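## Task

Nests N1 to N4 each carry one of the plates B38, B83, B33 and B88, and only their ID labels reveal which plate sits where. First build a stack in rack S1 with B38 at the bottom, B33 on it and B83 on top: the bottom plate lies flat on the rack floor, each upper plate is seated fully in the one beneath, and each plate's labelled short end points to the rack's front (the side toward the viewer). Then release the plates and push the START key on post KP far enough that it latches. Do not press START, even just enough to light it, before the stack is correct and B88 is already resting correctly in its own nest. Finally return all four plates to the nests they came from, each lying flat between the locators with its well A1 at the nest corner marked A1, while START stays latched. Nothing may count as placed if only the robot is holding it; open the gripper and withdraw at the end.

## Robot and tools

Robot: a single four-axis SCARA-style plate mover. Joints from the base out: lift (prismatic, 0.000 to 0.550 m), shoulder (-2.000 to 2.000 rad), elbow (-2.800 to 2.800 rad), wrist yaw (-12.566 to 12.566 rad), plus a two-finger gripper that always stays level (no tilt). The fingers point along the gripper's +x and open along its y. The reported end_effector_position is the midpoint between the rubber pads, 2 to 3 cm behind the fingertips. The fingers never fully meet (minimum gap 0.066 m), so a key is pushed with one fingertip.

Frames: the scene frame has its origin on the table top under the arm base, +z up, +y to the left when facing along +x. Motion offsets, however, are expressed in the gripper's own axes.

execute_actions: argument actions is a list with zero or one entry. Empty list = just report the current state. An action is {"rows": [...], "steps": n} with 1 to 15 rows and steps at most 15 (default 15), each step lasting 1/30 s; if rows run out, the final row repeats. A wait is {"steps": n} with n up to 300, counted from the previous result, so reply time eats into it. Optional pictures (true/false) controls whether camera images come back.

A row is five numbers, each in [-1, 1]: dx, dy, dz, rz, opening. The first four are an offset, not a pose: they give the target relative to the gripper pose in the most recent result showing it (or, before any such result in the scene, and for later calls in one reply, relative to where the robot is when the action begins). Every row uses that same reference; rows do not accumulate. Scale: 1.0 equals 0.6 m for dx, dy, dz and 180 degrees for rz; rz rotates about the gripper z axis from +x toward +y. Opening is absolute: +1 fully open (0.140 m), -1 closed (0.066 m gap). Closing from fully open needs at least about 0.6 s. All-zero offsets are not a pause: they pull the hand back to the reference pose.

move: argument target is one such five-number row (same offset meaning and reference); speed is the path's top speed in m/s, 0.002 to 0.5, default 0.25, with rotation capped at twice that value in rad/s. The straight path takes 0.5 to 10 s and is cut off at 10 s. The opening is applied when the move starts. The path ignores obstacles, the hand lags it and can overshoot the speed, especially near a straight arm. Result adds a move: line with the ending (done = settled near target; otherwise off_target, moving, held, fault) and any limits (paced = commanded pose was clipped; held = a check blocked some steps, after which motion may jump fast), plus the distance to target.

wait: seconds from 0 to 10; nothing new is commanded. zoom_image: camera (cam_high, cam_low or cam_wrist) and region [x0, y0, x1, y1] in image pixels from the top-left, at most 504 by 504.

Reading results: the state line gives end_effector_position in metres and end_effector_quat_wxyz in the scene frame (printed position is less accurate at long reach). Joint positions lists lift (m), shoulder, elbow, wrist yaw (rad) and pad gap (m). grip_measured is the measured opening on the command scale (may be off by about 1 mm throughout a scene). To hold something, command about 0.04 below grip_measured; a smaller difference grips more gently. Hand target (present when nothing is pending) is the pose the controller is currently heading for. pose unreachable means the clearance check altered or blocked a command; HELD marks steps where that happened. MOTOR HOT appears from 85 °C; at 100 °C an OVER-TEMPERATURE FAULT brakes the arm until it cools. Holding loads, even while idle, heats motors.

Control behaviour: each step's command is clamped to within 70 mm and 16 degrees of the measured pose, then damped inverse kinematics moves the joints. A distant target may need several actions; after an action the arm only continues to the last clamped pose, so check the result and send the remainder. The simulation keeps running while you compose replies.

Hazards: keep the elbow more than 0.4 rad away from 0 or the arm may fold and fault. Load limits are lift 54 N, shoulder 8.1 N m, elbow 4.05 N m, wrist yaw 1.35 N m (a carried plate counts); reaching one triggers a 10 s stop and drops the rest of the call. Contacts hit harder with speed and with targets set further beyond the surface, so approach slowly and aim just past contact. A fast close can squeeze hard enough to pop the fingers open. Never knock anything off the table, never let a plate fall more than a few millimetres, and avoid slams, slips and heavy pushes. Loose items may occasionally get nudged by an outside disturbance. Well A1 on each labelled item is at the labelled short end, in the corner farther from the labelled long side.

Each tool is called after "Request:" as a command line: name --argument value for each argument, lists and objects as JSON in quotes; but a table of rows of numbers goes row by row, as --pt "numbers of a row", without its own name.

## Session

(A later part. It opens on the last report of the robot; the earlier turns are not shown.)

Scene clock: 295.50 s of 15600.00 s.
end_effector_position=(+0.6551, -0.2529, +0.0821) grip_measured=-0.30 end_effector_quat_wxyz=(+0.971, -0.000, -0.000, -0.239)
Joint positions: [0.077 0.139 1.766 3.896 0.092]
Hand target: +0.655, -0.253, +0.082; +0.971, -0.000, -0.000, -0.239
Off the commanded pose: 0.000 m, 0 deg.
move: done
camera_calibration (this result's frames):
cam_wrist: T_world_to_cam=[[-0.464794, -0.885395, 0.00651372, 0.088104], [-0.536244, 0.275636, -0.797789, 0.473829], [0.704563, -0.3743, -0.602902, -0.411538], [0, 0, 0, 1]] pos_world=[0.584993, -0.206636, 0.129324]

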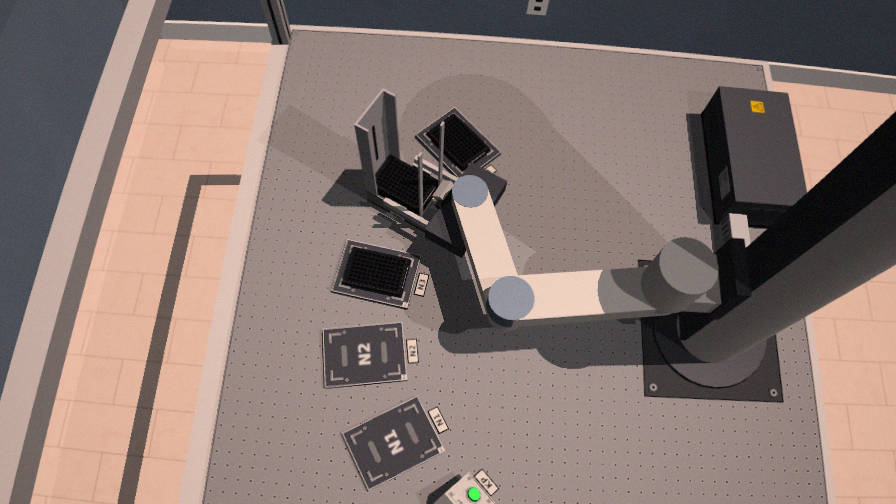

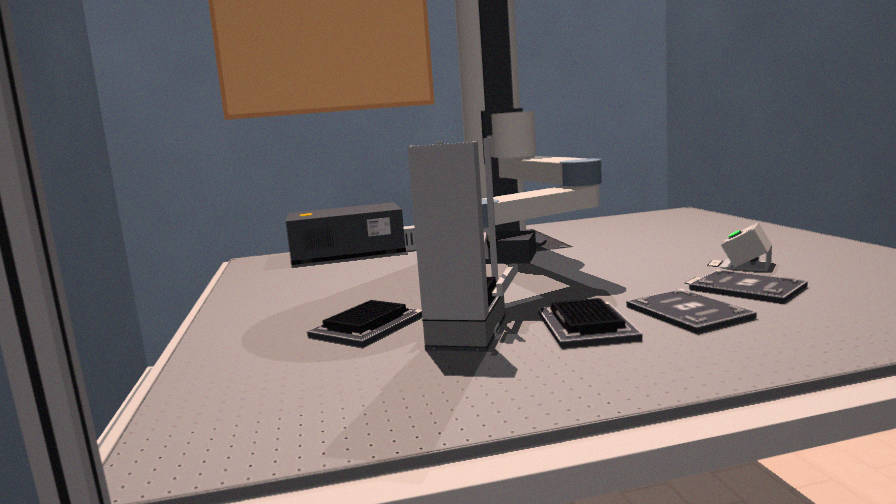

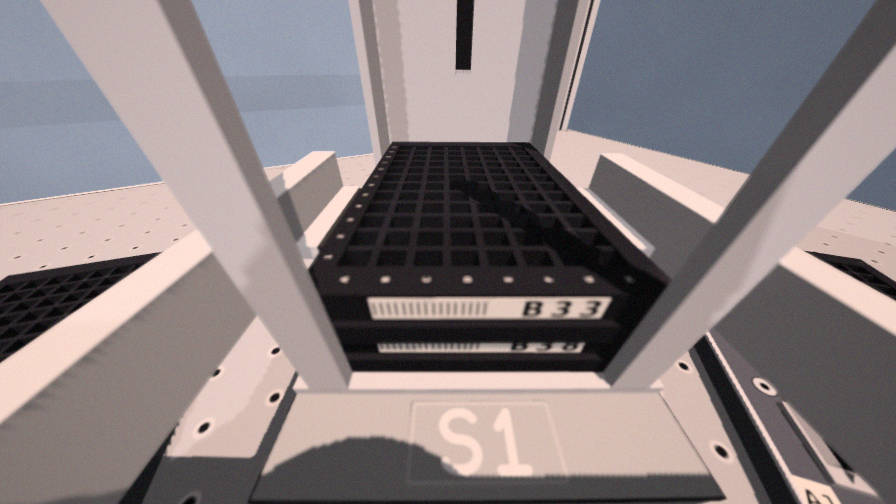

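Request:
move --target '[0,0,0,0,-0.55]'

Request:
move --target '[0,0,0.4215,0,-0.55]' --speed 0.1

Request:
move --target '[-0.4297,0.743,0,0.32,-0.55]'

Request:
move --target '[0,0,-0.485,0,-0.55]' --speed 0.2

Scene clock: 302.40 s of 15600.00 s.
end_effector_position=(+0.6551, -0.2529, +0.0821) grip_measured=-0.49 end_effector_quat_wxyz=(+0.971, -0.000, -0.000, -0.239)
Joint positions: [0.077 0.139 1.766 3.896 0.085]
Hand target: +0.655, -0.253, +0.082; +0.971, -0.000, -0.000, -0.239
Off the commanded pose: 0.000 m, 0 deg.
After step 90, 3.20 s passed at rest.
move: done
camera_calibration (this result's frames):
cam_wrist: T_world_to_cam=[[-0.464785, -0.8854, 0.00651372, 0.0880974], [-0.536247, 0.27563, -0.797789, 0.473829], [0.704567, -0.374293, -0.602902, -0.411539], [0, 0, 0, 1]] pos_world=[0.584993, -0.206636, 0.129324]

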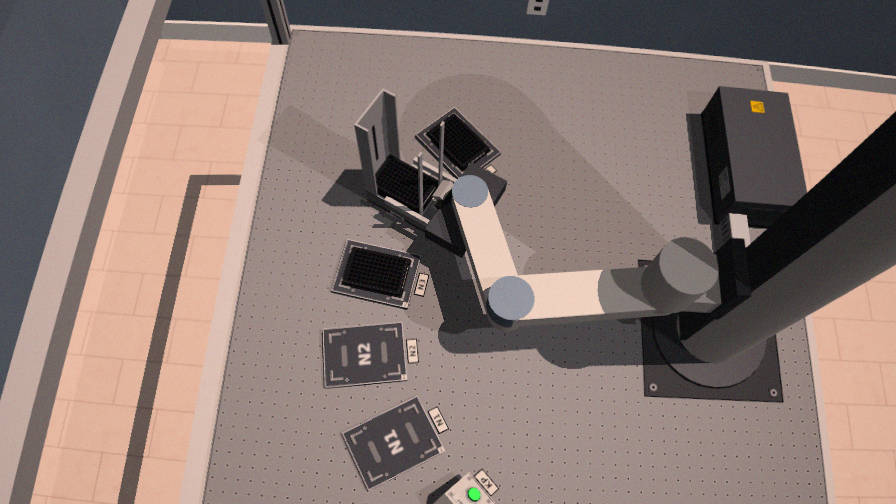

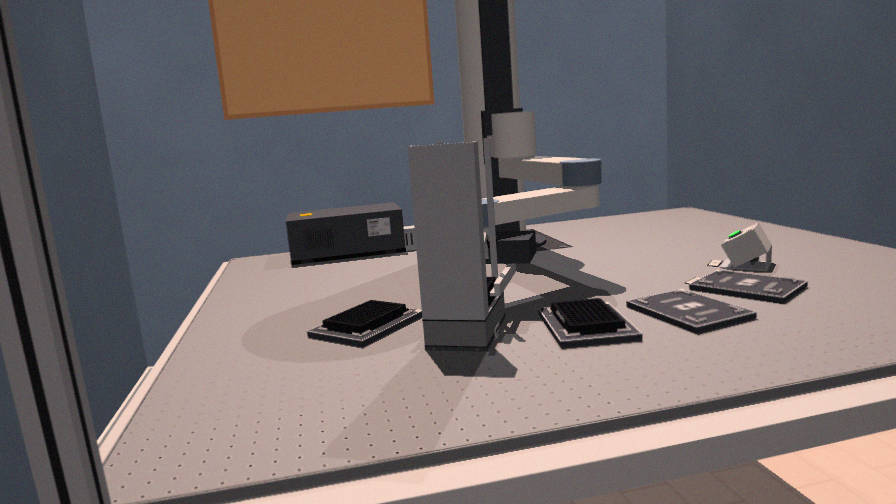

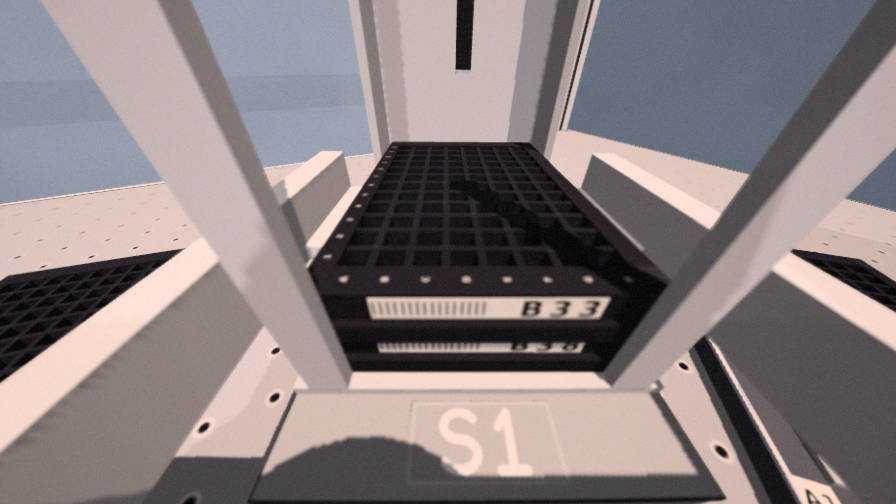

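Scene clock: 305.23 s of 15600.00 s.
end_effector_position=(+0.6551, -0.2529, +0.3351) grip_measured=-0.49 end_effector_quat_wxyz=(+0.971, -0.000, -0.000, -0.239)
Joint positions: [0.33  0.139 1.766 3.896 0.085]
Hand target: +0.655, -0.253, +0.335; +0.971, -0.000, -0.000, -0.239
Off the commanded pose: 0.000 m, 0 deg.
move: done
camera_calibration (this result's frames):
cam_wrist: T_world_to_cam=[[-0.464746, -0.88542, 0.00651372, 0.0864334], [-0.536259, 0.275607, -0.797789, 0.675638], [0.704583, -0.374262, -0.602902, -0.25904], [0, 0, 0, 1]] pos_world=[0.585002, -0.20663, 0.382278]

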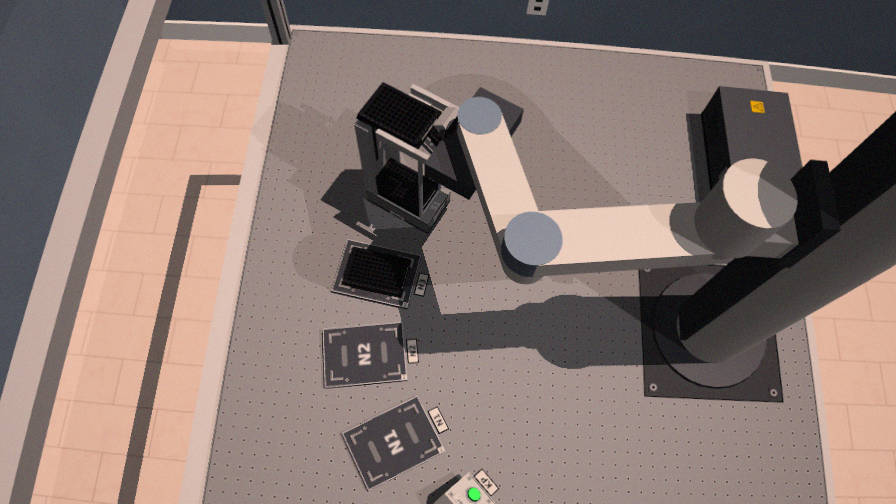

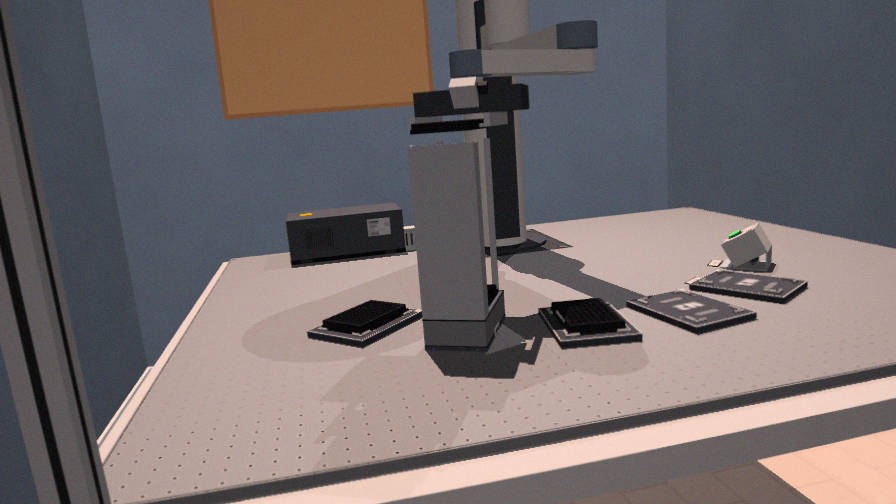

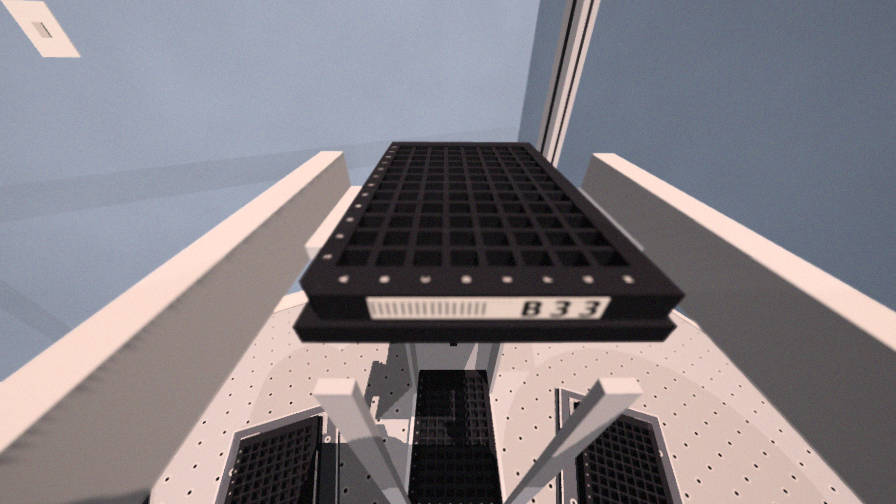

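Scene clock: 307.63 s of 15600.00 s.
end_effector_position=(+0.6333, +0.2618, +0.3351) grip_measured=-0.49 end_effector_quat_wxyz=(+0.966, -0.000, -0.000, +0.259)
Joint positions: [0.33  1.18  1.678 3.948 0.085]
Hand target: +0.633, +0.262, +0.335; +0.966, -0.000, -0.000, +0.259
Off the commanded pose: 0.000 m, 0 deg.
move: done
camera_calibration (this result's frames):
cam_wrist: T_world_to_cam=[[0.499038, -0.866556, 0.00651372, -0.0832261], [-0.519877, -0.305387, -0.797789, 0.663818], [0.693318, 0.39474, -0.602902, -0.245234], [0, 0, 0, 1]] pos_world=[0.556662, 0.227405, 0.382277]

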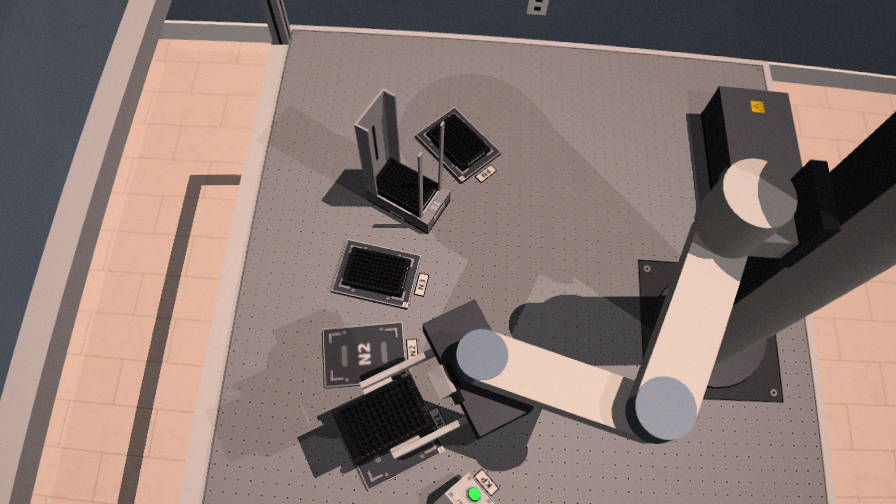

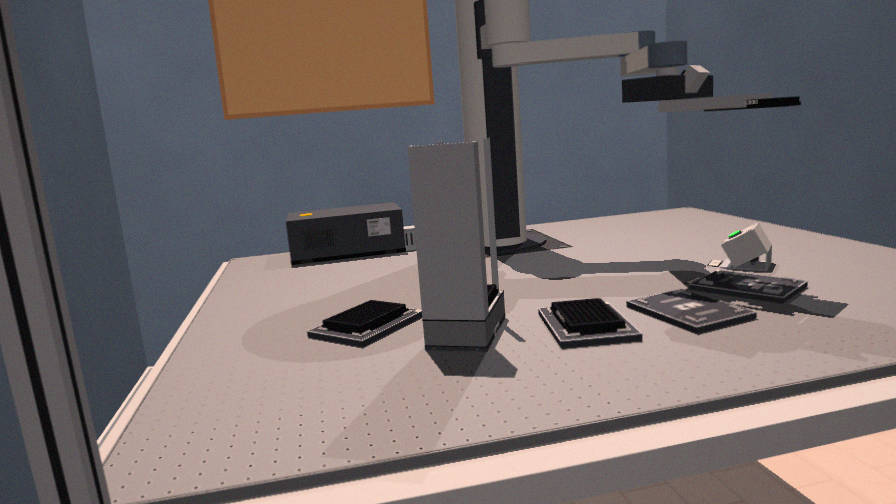

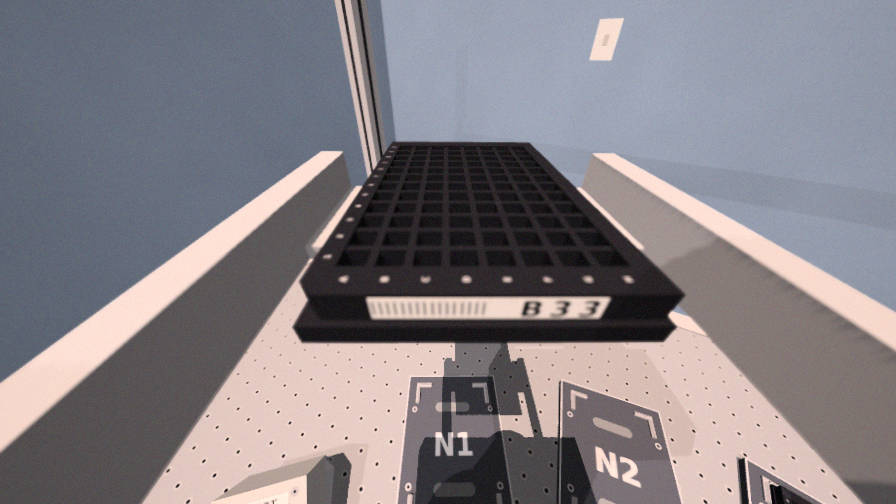

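Scene clock: 309.50 s of 15600.00 s.
end_effector_position=(+0.6333, +0.2618, +0.0440) grip_measured=-0.49 end_effector_quat_wxyz=(+0.966, -0.000, -0.000, +0.259)
Joint positions: [0.039 1.18  1.678 3.948 0.085]
Hand target: +0.633, +0.262, +0.044; +0.966, -0.000, -0.000, +0.259
Off the commanded pose: 0.000 m, 0 deg.
move: done
camera_calibration (this result's frames):
cam_wrist: T_world_to_cam=[[0.49901, -0.866572, 0.00651372, -0.0813197], [-0.519887, -0.30537, -0.797789, 0.431598], [0.69333, 0.394718, -0.602902, -0.420726], [0, 0, 0, 1]] pos_world=[0.556663, 0.227396, 0.0911969]

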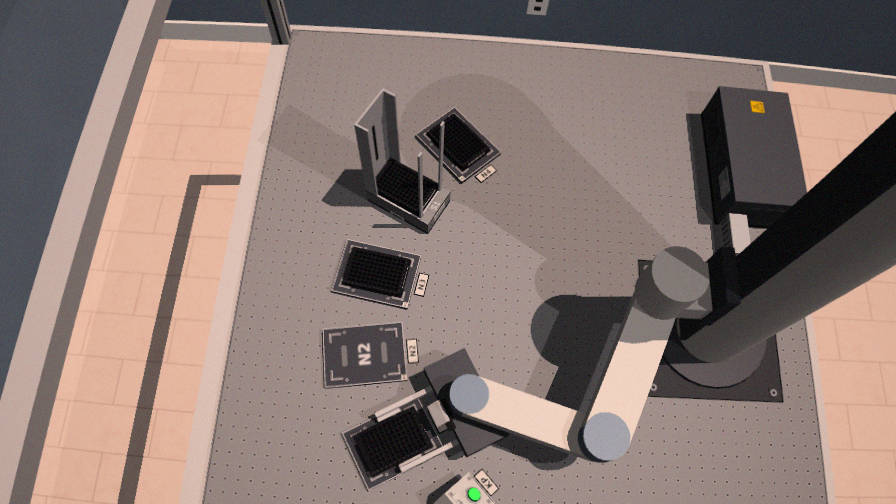

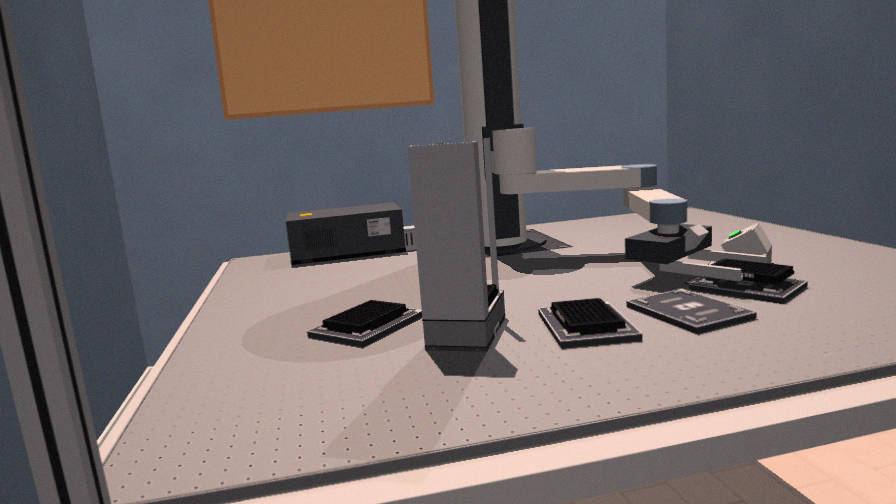

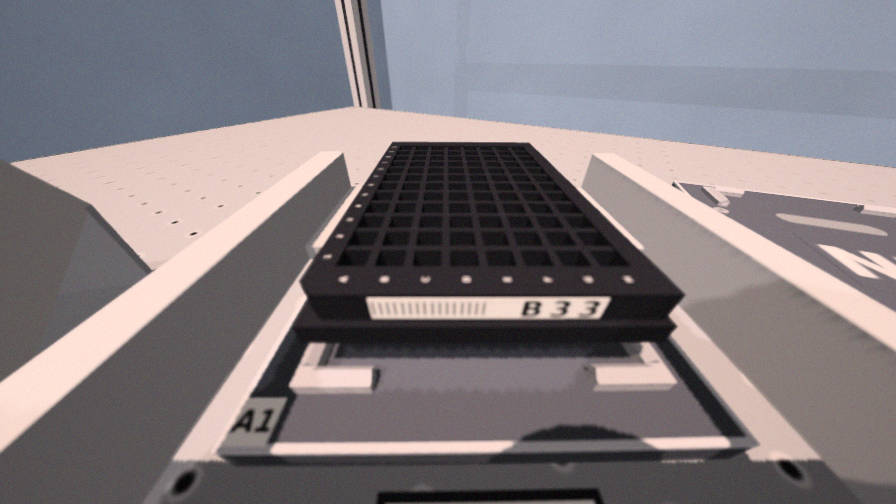

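Request:
move --target '[0.0011,-0.0009,-0.008,0,-0.55]' --speed 0.015

Request:
move --target '[0,0,-0.0143,0,-0.55]' --speed 0.012

Request:
move --target '[0,0,0,0,0]'

Request:
move --target '[0,0,0.0645,0,0]' --speed 0.15

Request:
move --target '[-0.2,0,0,0,0]'

Scene clock: 315.13 s of 15600.00 s.
end_effector_position=(+0.6340, +0.2617, +0.0392) grip_measured=-0.49 end_effector_quat_wxyz=(+0.966, -0.000, -0.000, +0.259)
Joint positions: [0.034 1.177 1.682 3.948 0.085]
Hand target: +0.634, +0.262, +0.039; +0.966, -0.000, -0.000, +0.259
Off the commanded pose: 0.000 m, 0 deg.
After step 90, 1.93 s passed at rest.
move: done
camera_calibration (this result's frames):
cam_wrist: T_world_to_cam=[[0.499242, -0.866438, 0.00651372, -0.0819259], [-0.519805, -0.305509, -0.797789, 0.428138], [0.693224, 0.394904, -0.602902, -0.424115], [0, 0, 0, 1]] pos_world=[0.557456, 0.227301, 0.0863973]

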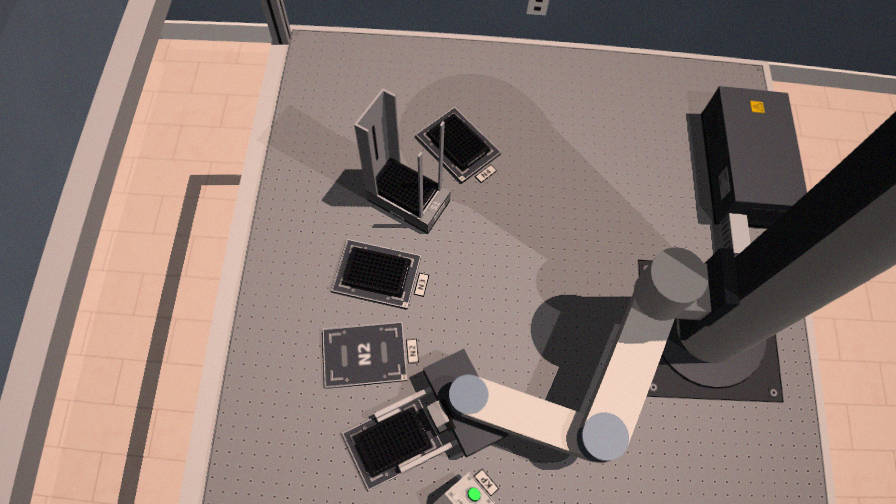

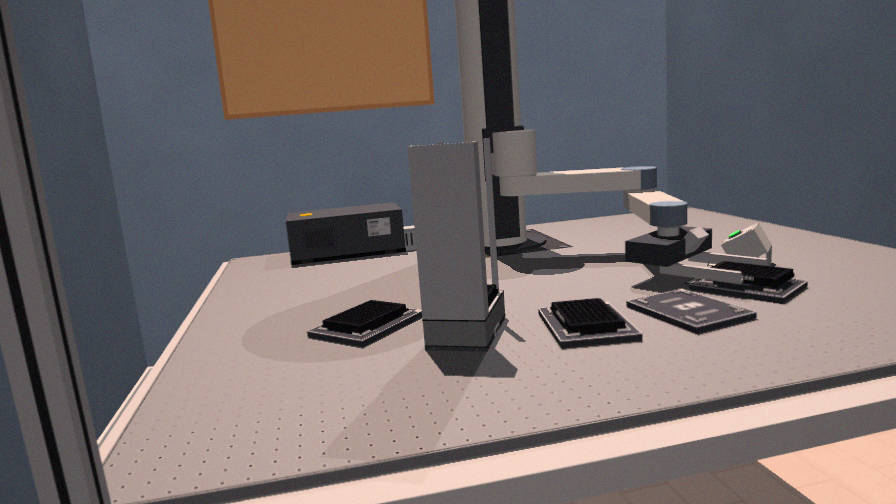

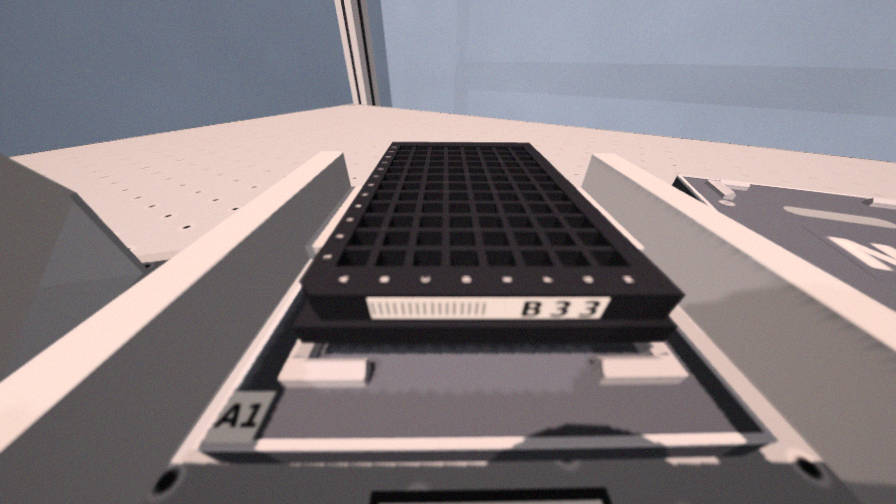

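Scene clock: 316.07 s of 15600.00 s.
end_effector_position=(+0.6339, +0.2618, +0.0306) grip_measured=-0.49 end_effector_quat_wxyz=(+0.966, -0.000, -0.000, +0.259)
Joint positions: [0.026 1.178 1.681 3.949 0.085]
Hand target: +0.634, +0.262, +0.031; +0.966, -0.000, -0.000, +0.259
Off the commanded pose: 0.000 m, 0 deg.
move: done
camera_calibration (this result's frames):
cam_wrist: T_world_to_cam=[[0.499975, -0.866015, 0.00651372, -0.0823566], [-0.519546, -0.305949, -0.797789, 0.421223], [0.69289, 0.39549, -0.602902, -0.429167], [0, 0, 0, 1]] pos_world=[0.557386, 0.227282, 0.0778373]

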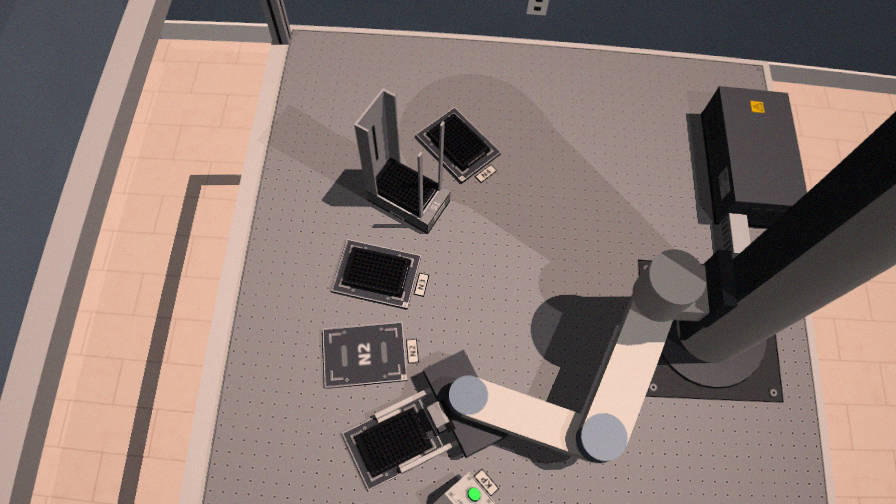

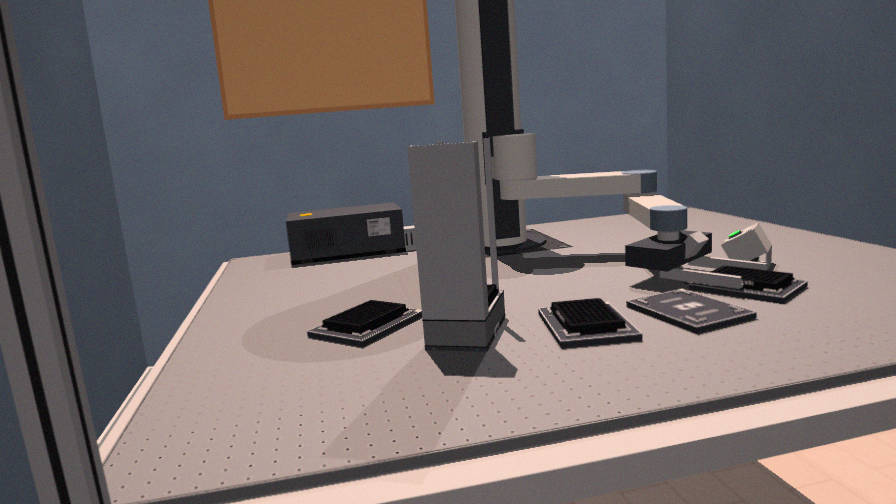

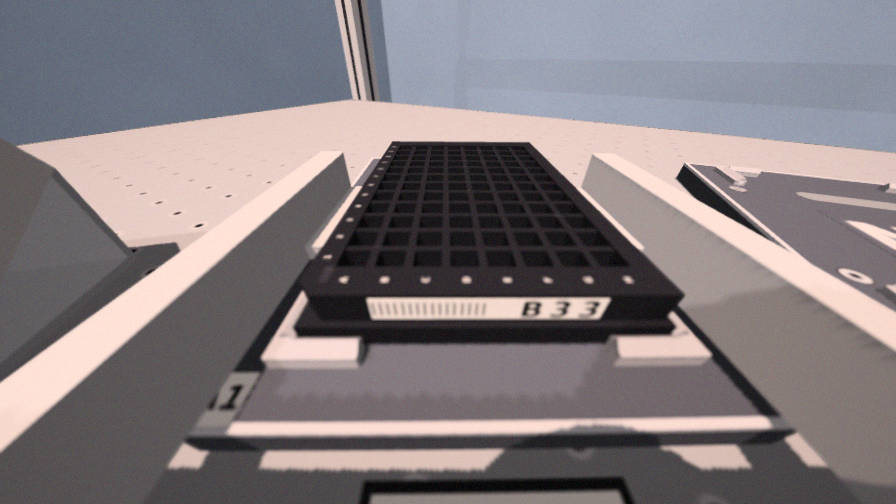

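Scene clock: 316.57 s of 15600.00 s.
end_effector_position=(+0.6339, +0.2618, +0.0306) grip_measured=+0.00 end_effector_quat_wxyz=(+0.966, -0.000, -0.000, +0.259)
Joint positions: [0.026 1.178 1.681 3.949 0.103]
Hand target: +0.634, +0.262, +0.031; +0.966, -0.000, -0.000, +0.259
Off the commanded pose: 0.000 m, 0 deg.
move: done
camera_calibration (this result's frames):
cam_wrist: T_world_to_cam=[[0.500036, -0.86598, 0.00651372, -0.0824081], [-0.519525, -0.305986, -0.797789, 0.42121], [0.692862, 0.395539, -0.602902, -0.429151], [0, 0, 0, 1]] pos_world=[0.557379, 0.227267, 0.0778373]

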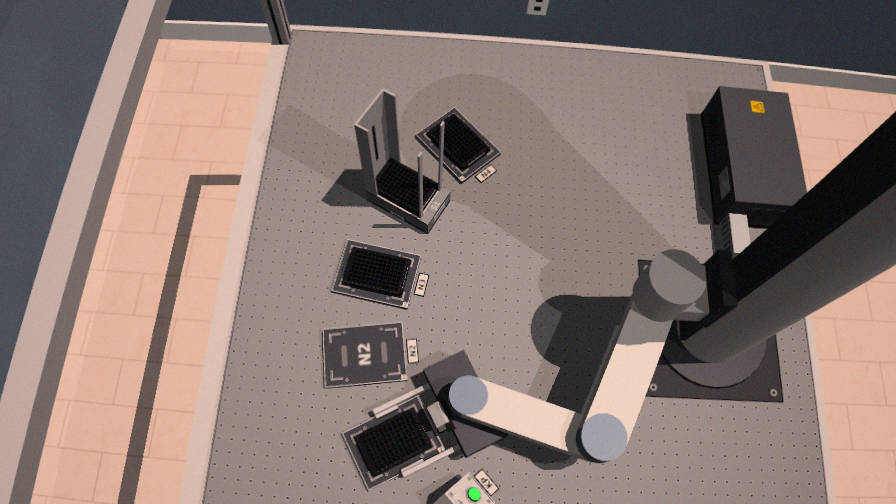

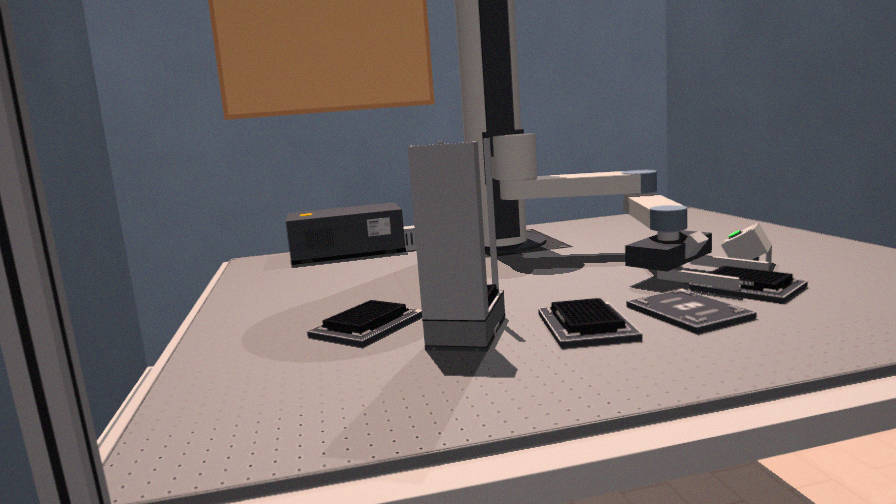

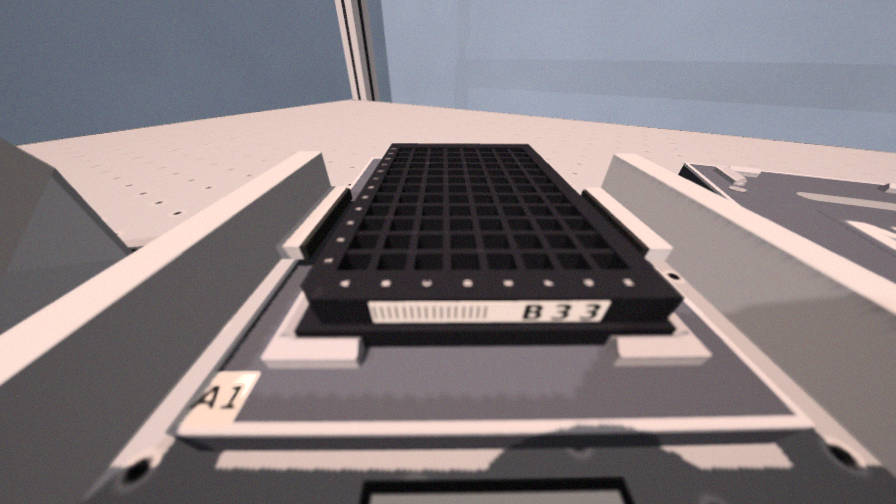

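Scene clock: 317.30 s of 15600.00 s.
end_effector_position=(+0.6339, +0.2618, +0.0694) grip_measured=+0.00 end_effector_quat_wxyz=(+0.966, -0.000, -0.000, +0.259)
Joint positions: [0.064 1.178 1.681 3.949 0.103]
Hand target: +0.634, +0.262, +0.069; +0.966, -0.000, -0.000, +0.259
Off the commanded pose: 0.000 m, 0 deg.
move: done
camera_calibration (this result's frames):
cam_wrist: T_world_to_cam=[[0.500058, -0.865968, 0.00651372, -0.0826698], [-0.519517, -0.305999, -0.797789, 0.452139], [0.692852, 0.395556, -0.602902, -0.40578], [0, 0, 0, 1]] pos_world=[0.557379, 0.227274, 0.116604]

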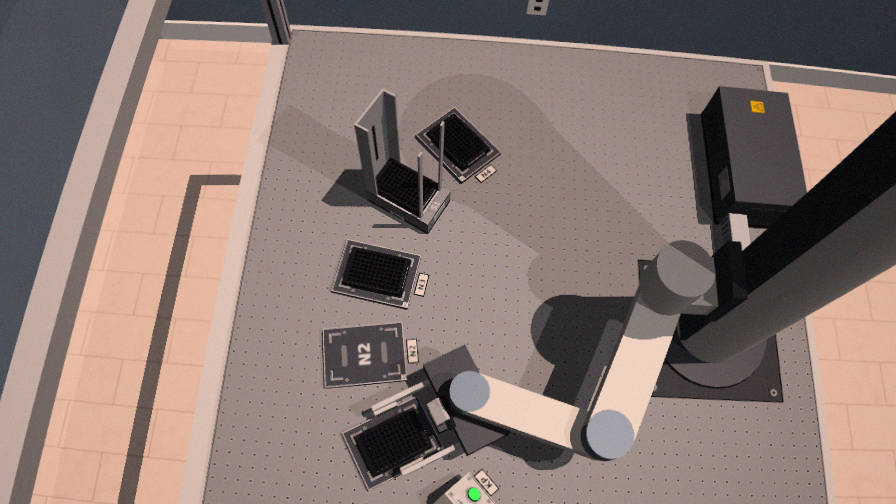

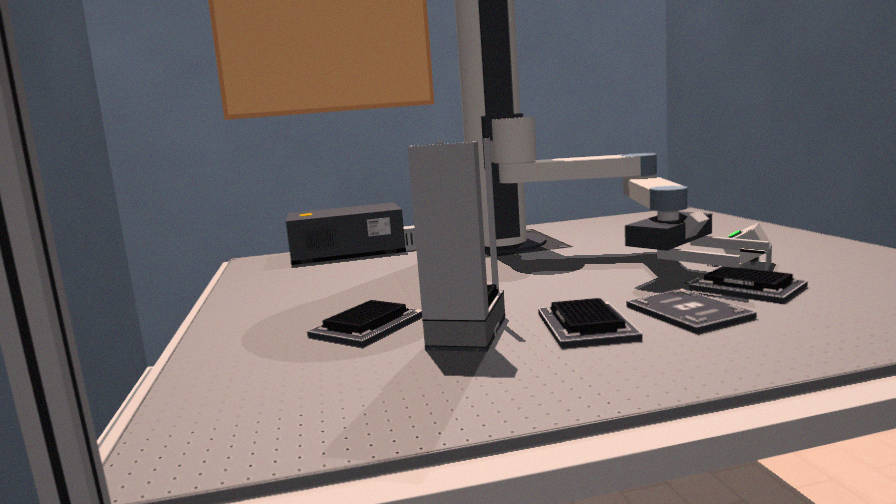

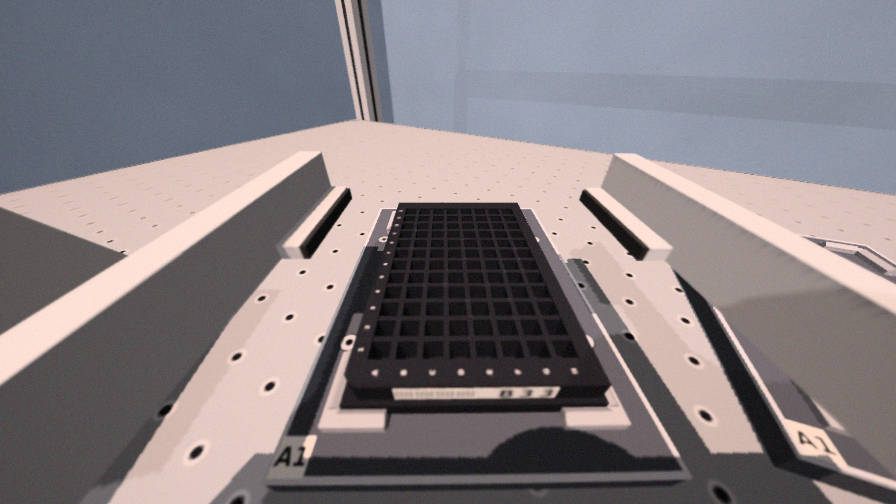

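Scene clock: 318.20 s of 15600.00 s.
end_effector_position=(+0.5301, +0.2016, +0.0694) grip_measured=+0.00 end_effector_quat_wxyz=(+0.966, -0.000, -0.000, +0.259)
Joint positions: [0.064 1.417 1.075 4.316 0.103]
Hand target: +0.530, +0.202, +0.069; +0.966, -0.000, -0.000, +0.259
Off the commanded pose: 0.000 m, 0 deg.
move: done
camera_calibration (this result's frames):
cam_wrist: T_world_to_cam=[[0.499873, -0.866074, 0.00651372, -0.082723], [-0.519582, -0.305888, -0.797789, 0.379779], [0.692937, 0.395409, -0.602902, -0.310051], [0, 0, 0, 1]] pos_world=[0.453524, 0.167123, 0.116592]

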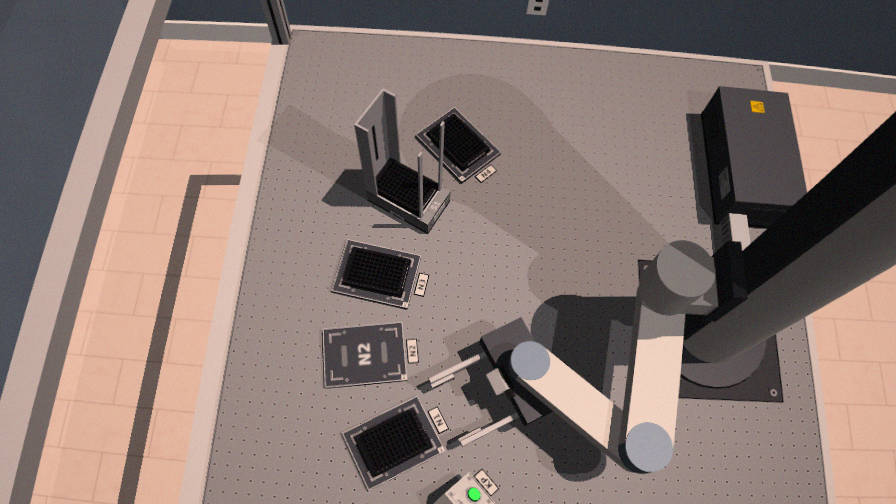

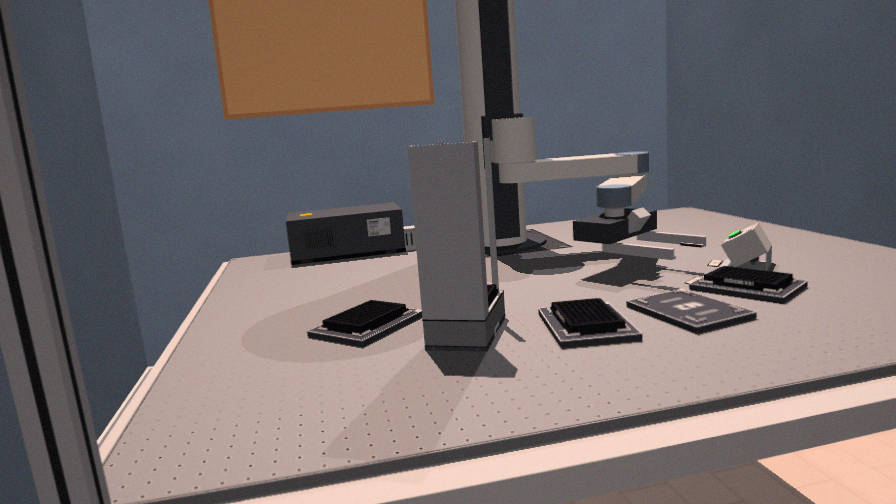

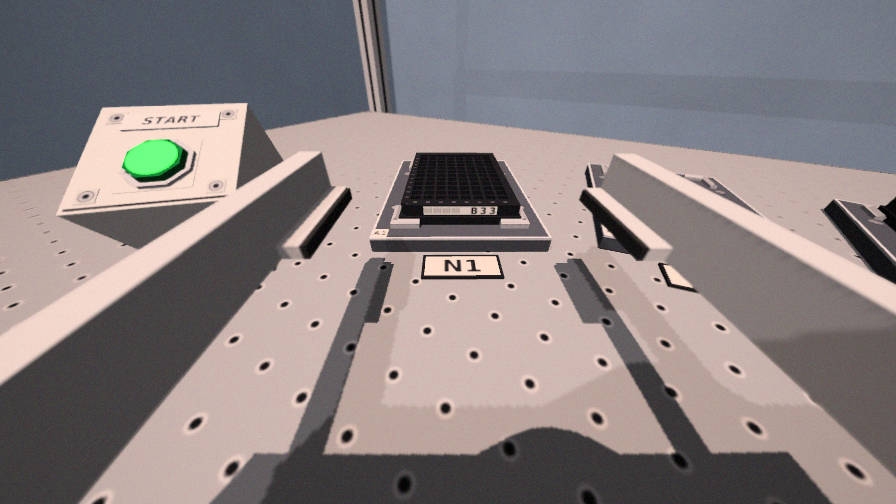

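Request:
move --target '[-0.319,-0.569,-0.0004,-0.3205,0.2]'

Scene clock: 324.03 s of 15600.00 s.
end_effector_position=(+0.5354, -0.1898, +0.0692) grip_measured=+0.20 end_effector_quat_wxyz=(+0.971, -0.000, -0.000, -0.239)
Joint positions: [0.064 0.421 1.07  4.31  0.11 ]
Hand target: +0.535, -0.190, +0.069; +0.971, -0.000, -0.000, -0.239
Off the commanded pose: 0.000 m, 0 deg.
After step 90, 0.43 s passed at rest.
move: done
camera_calibration (this result's frames):
cam_wrist: T_world_to_cam=[[-0.46484, -0.885371, 0.00651372, 0.088455], [-0.53623, 0.275664, -0.797789, 0.381994], [0.704543, -0.374337, -0.602902, -0.311423], [0, 0, 0, 1]] pos_world=[0.465365, -0.143563, 0.116417]

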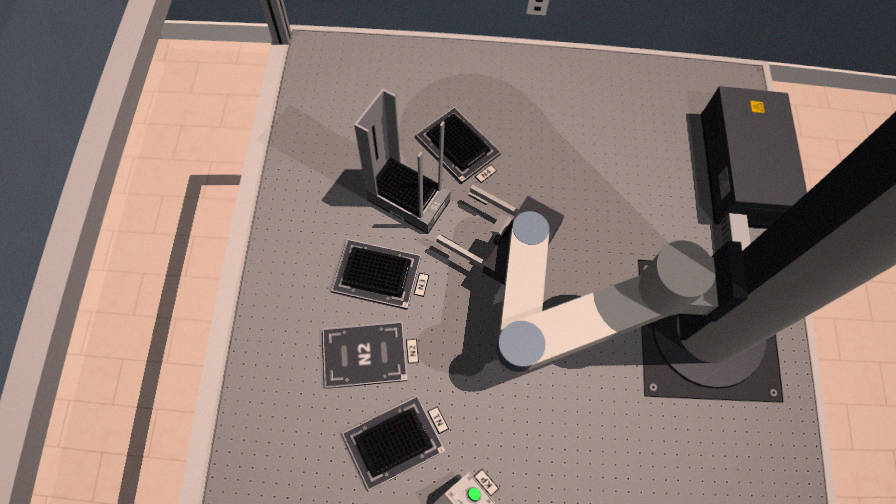

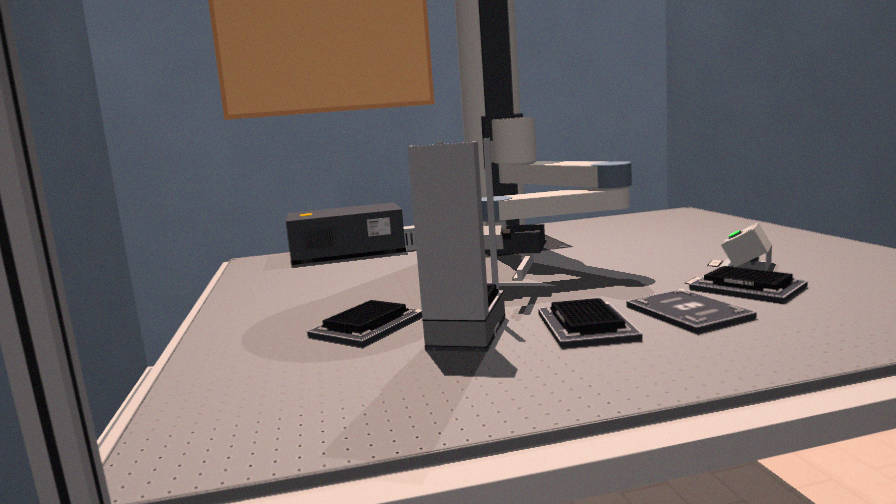

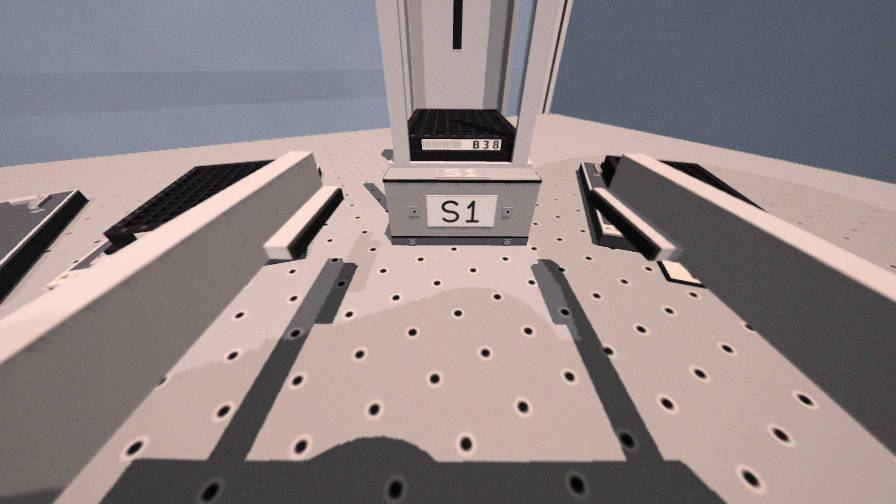

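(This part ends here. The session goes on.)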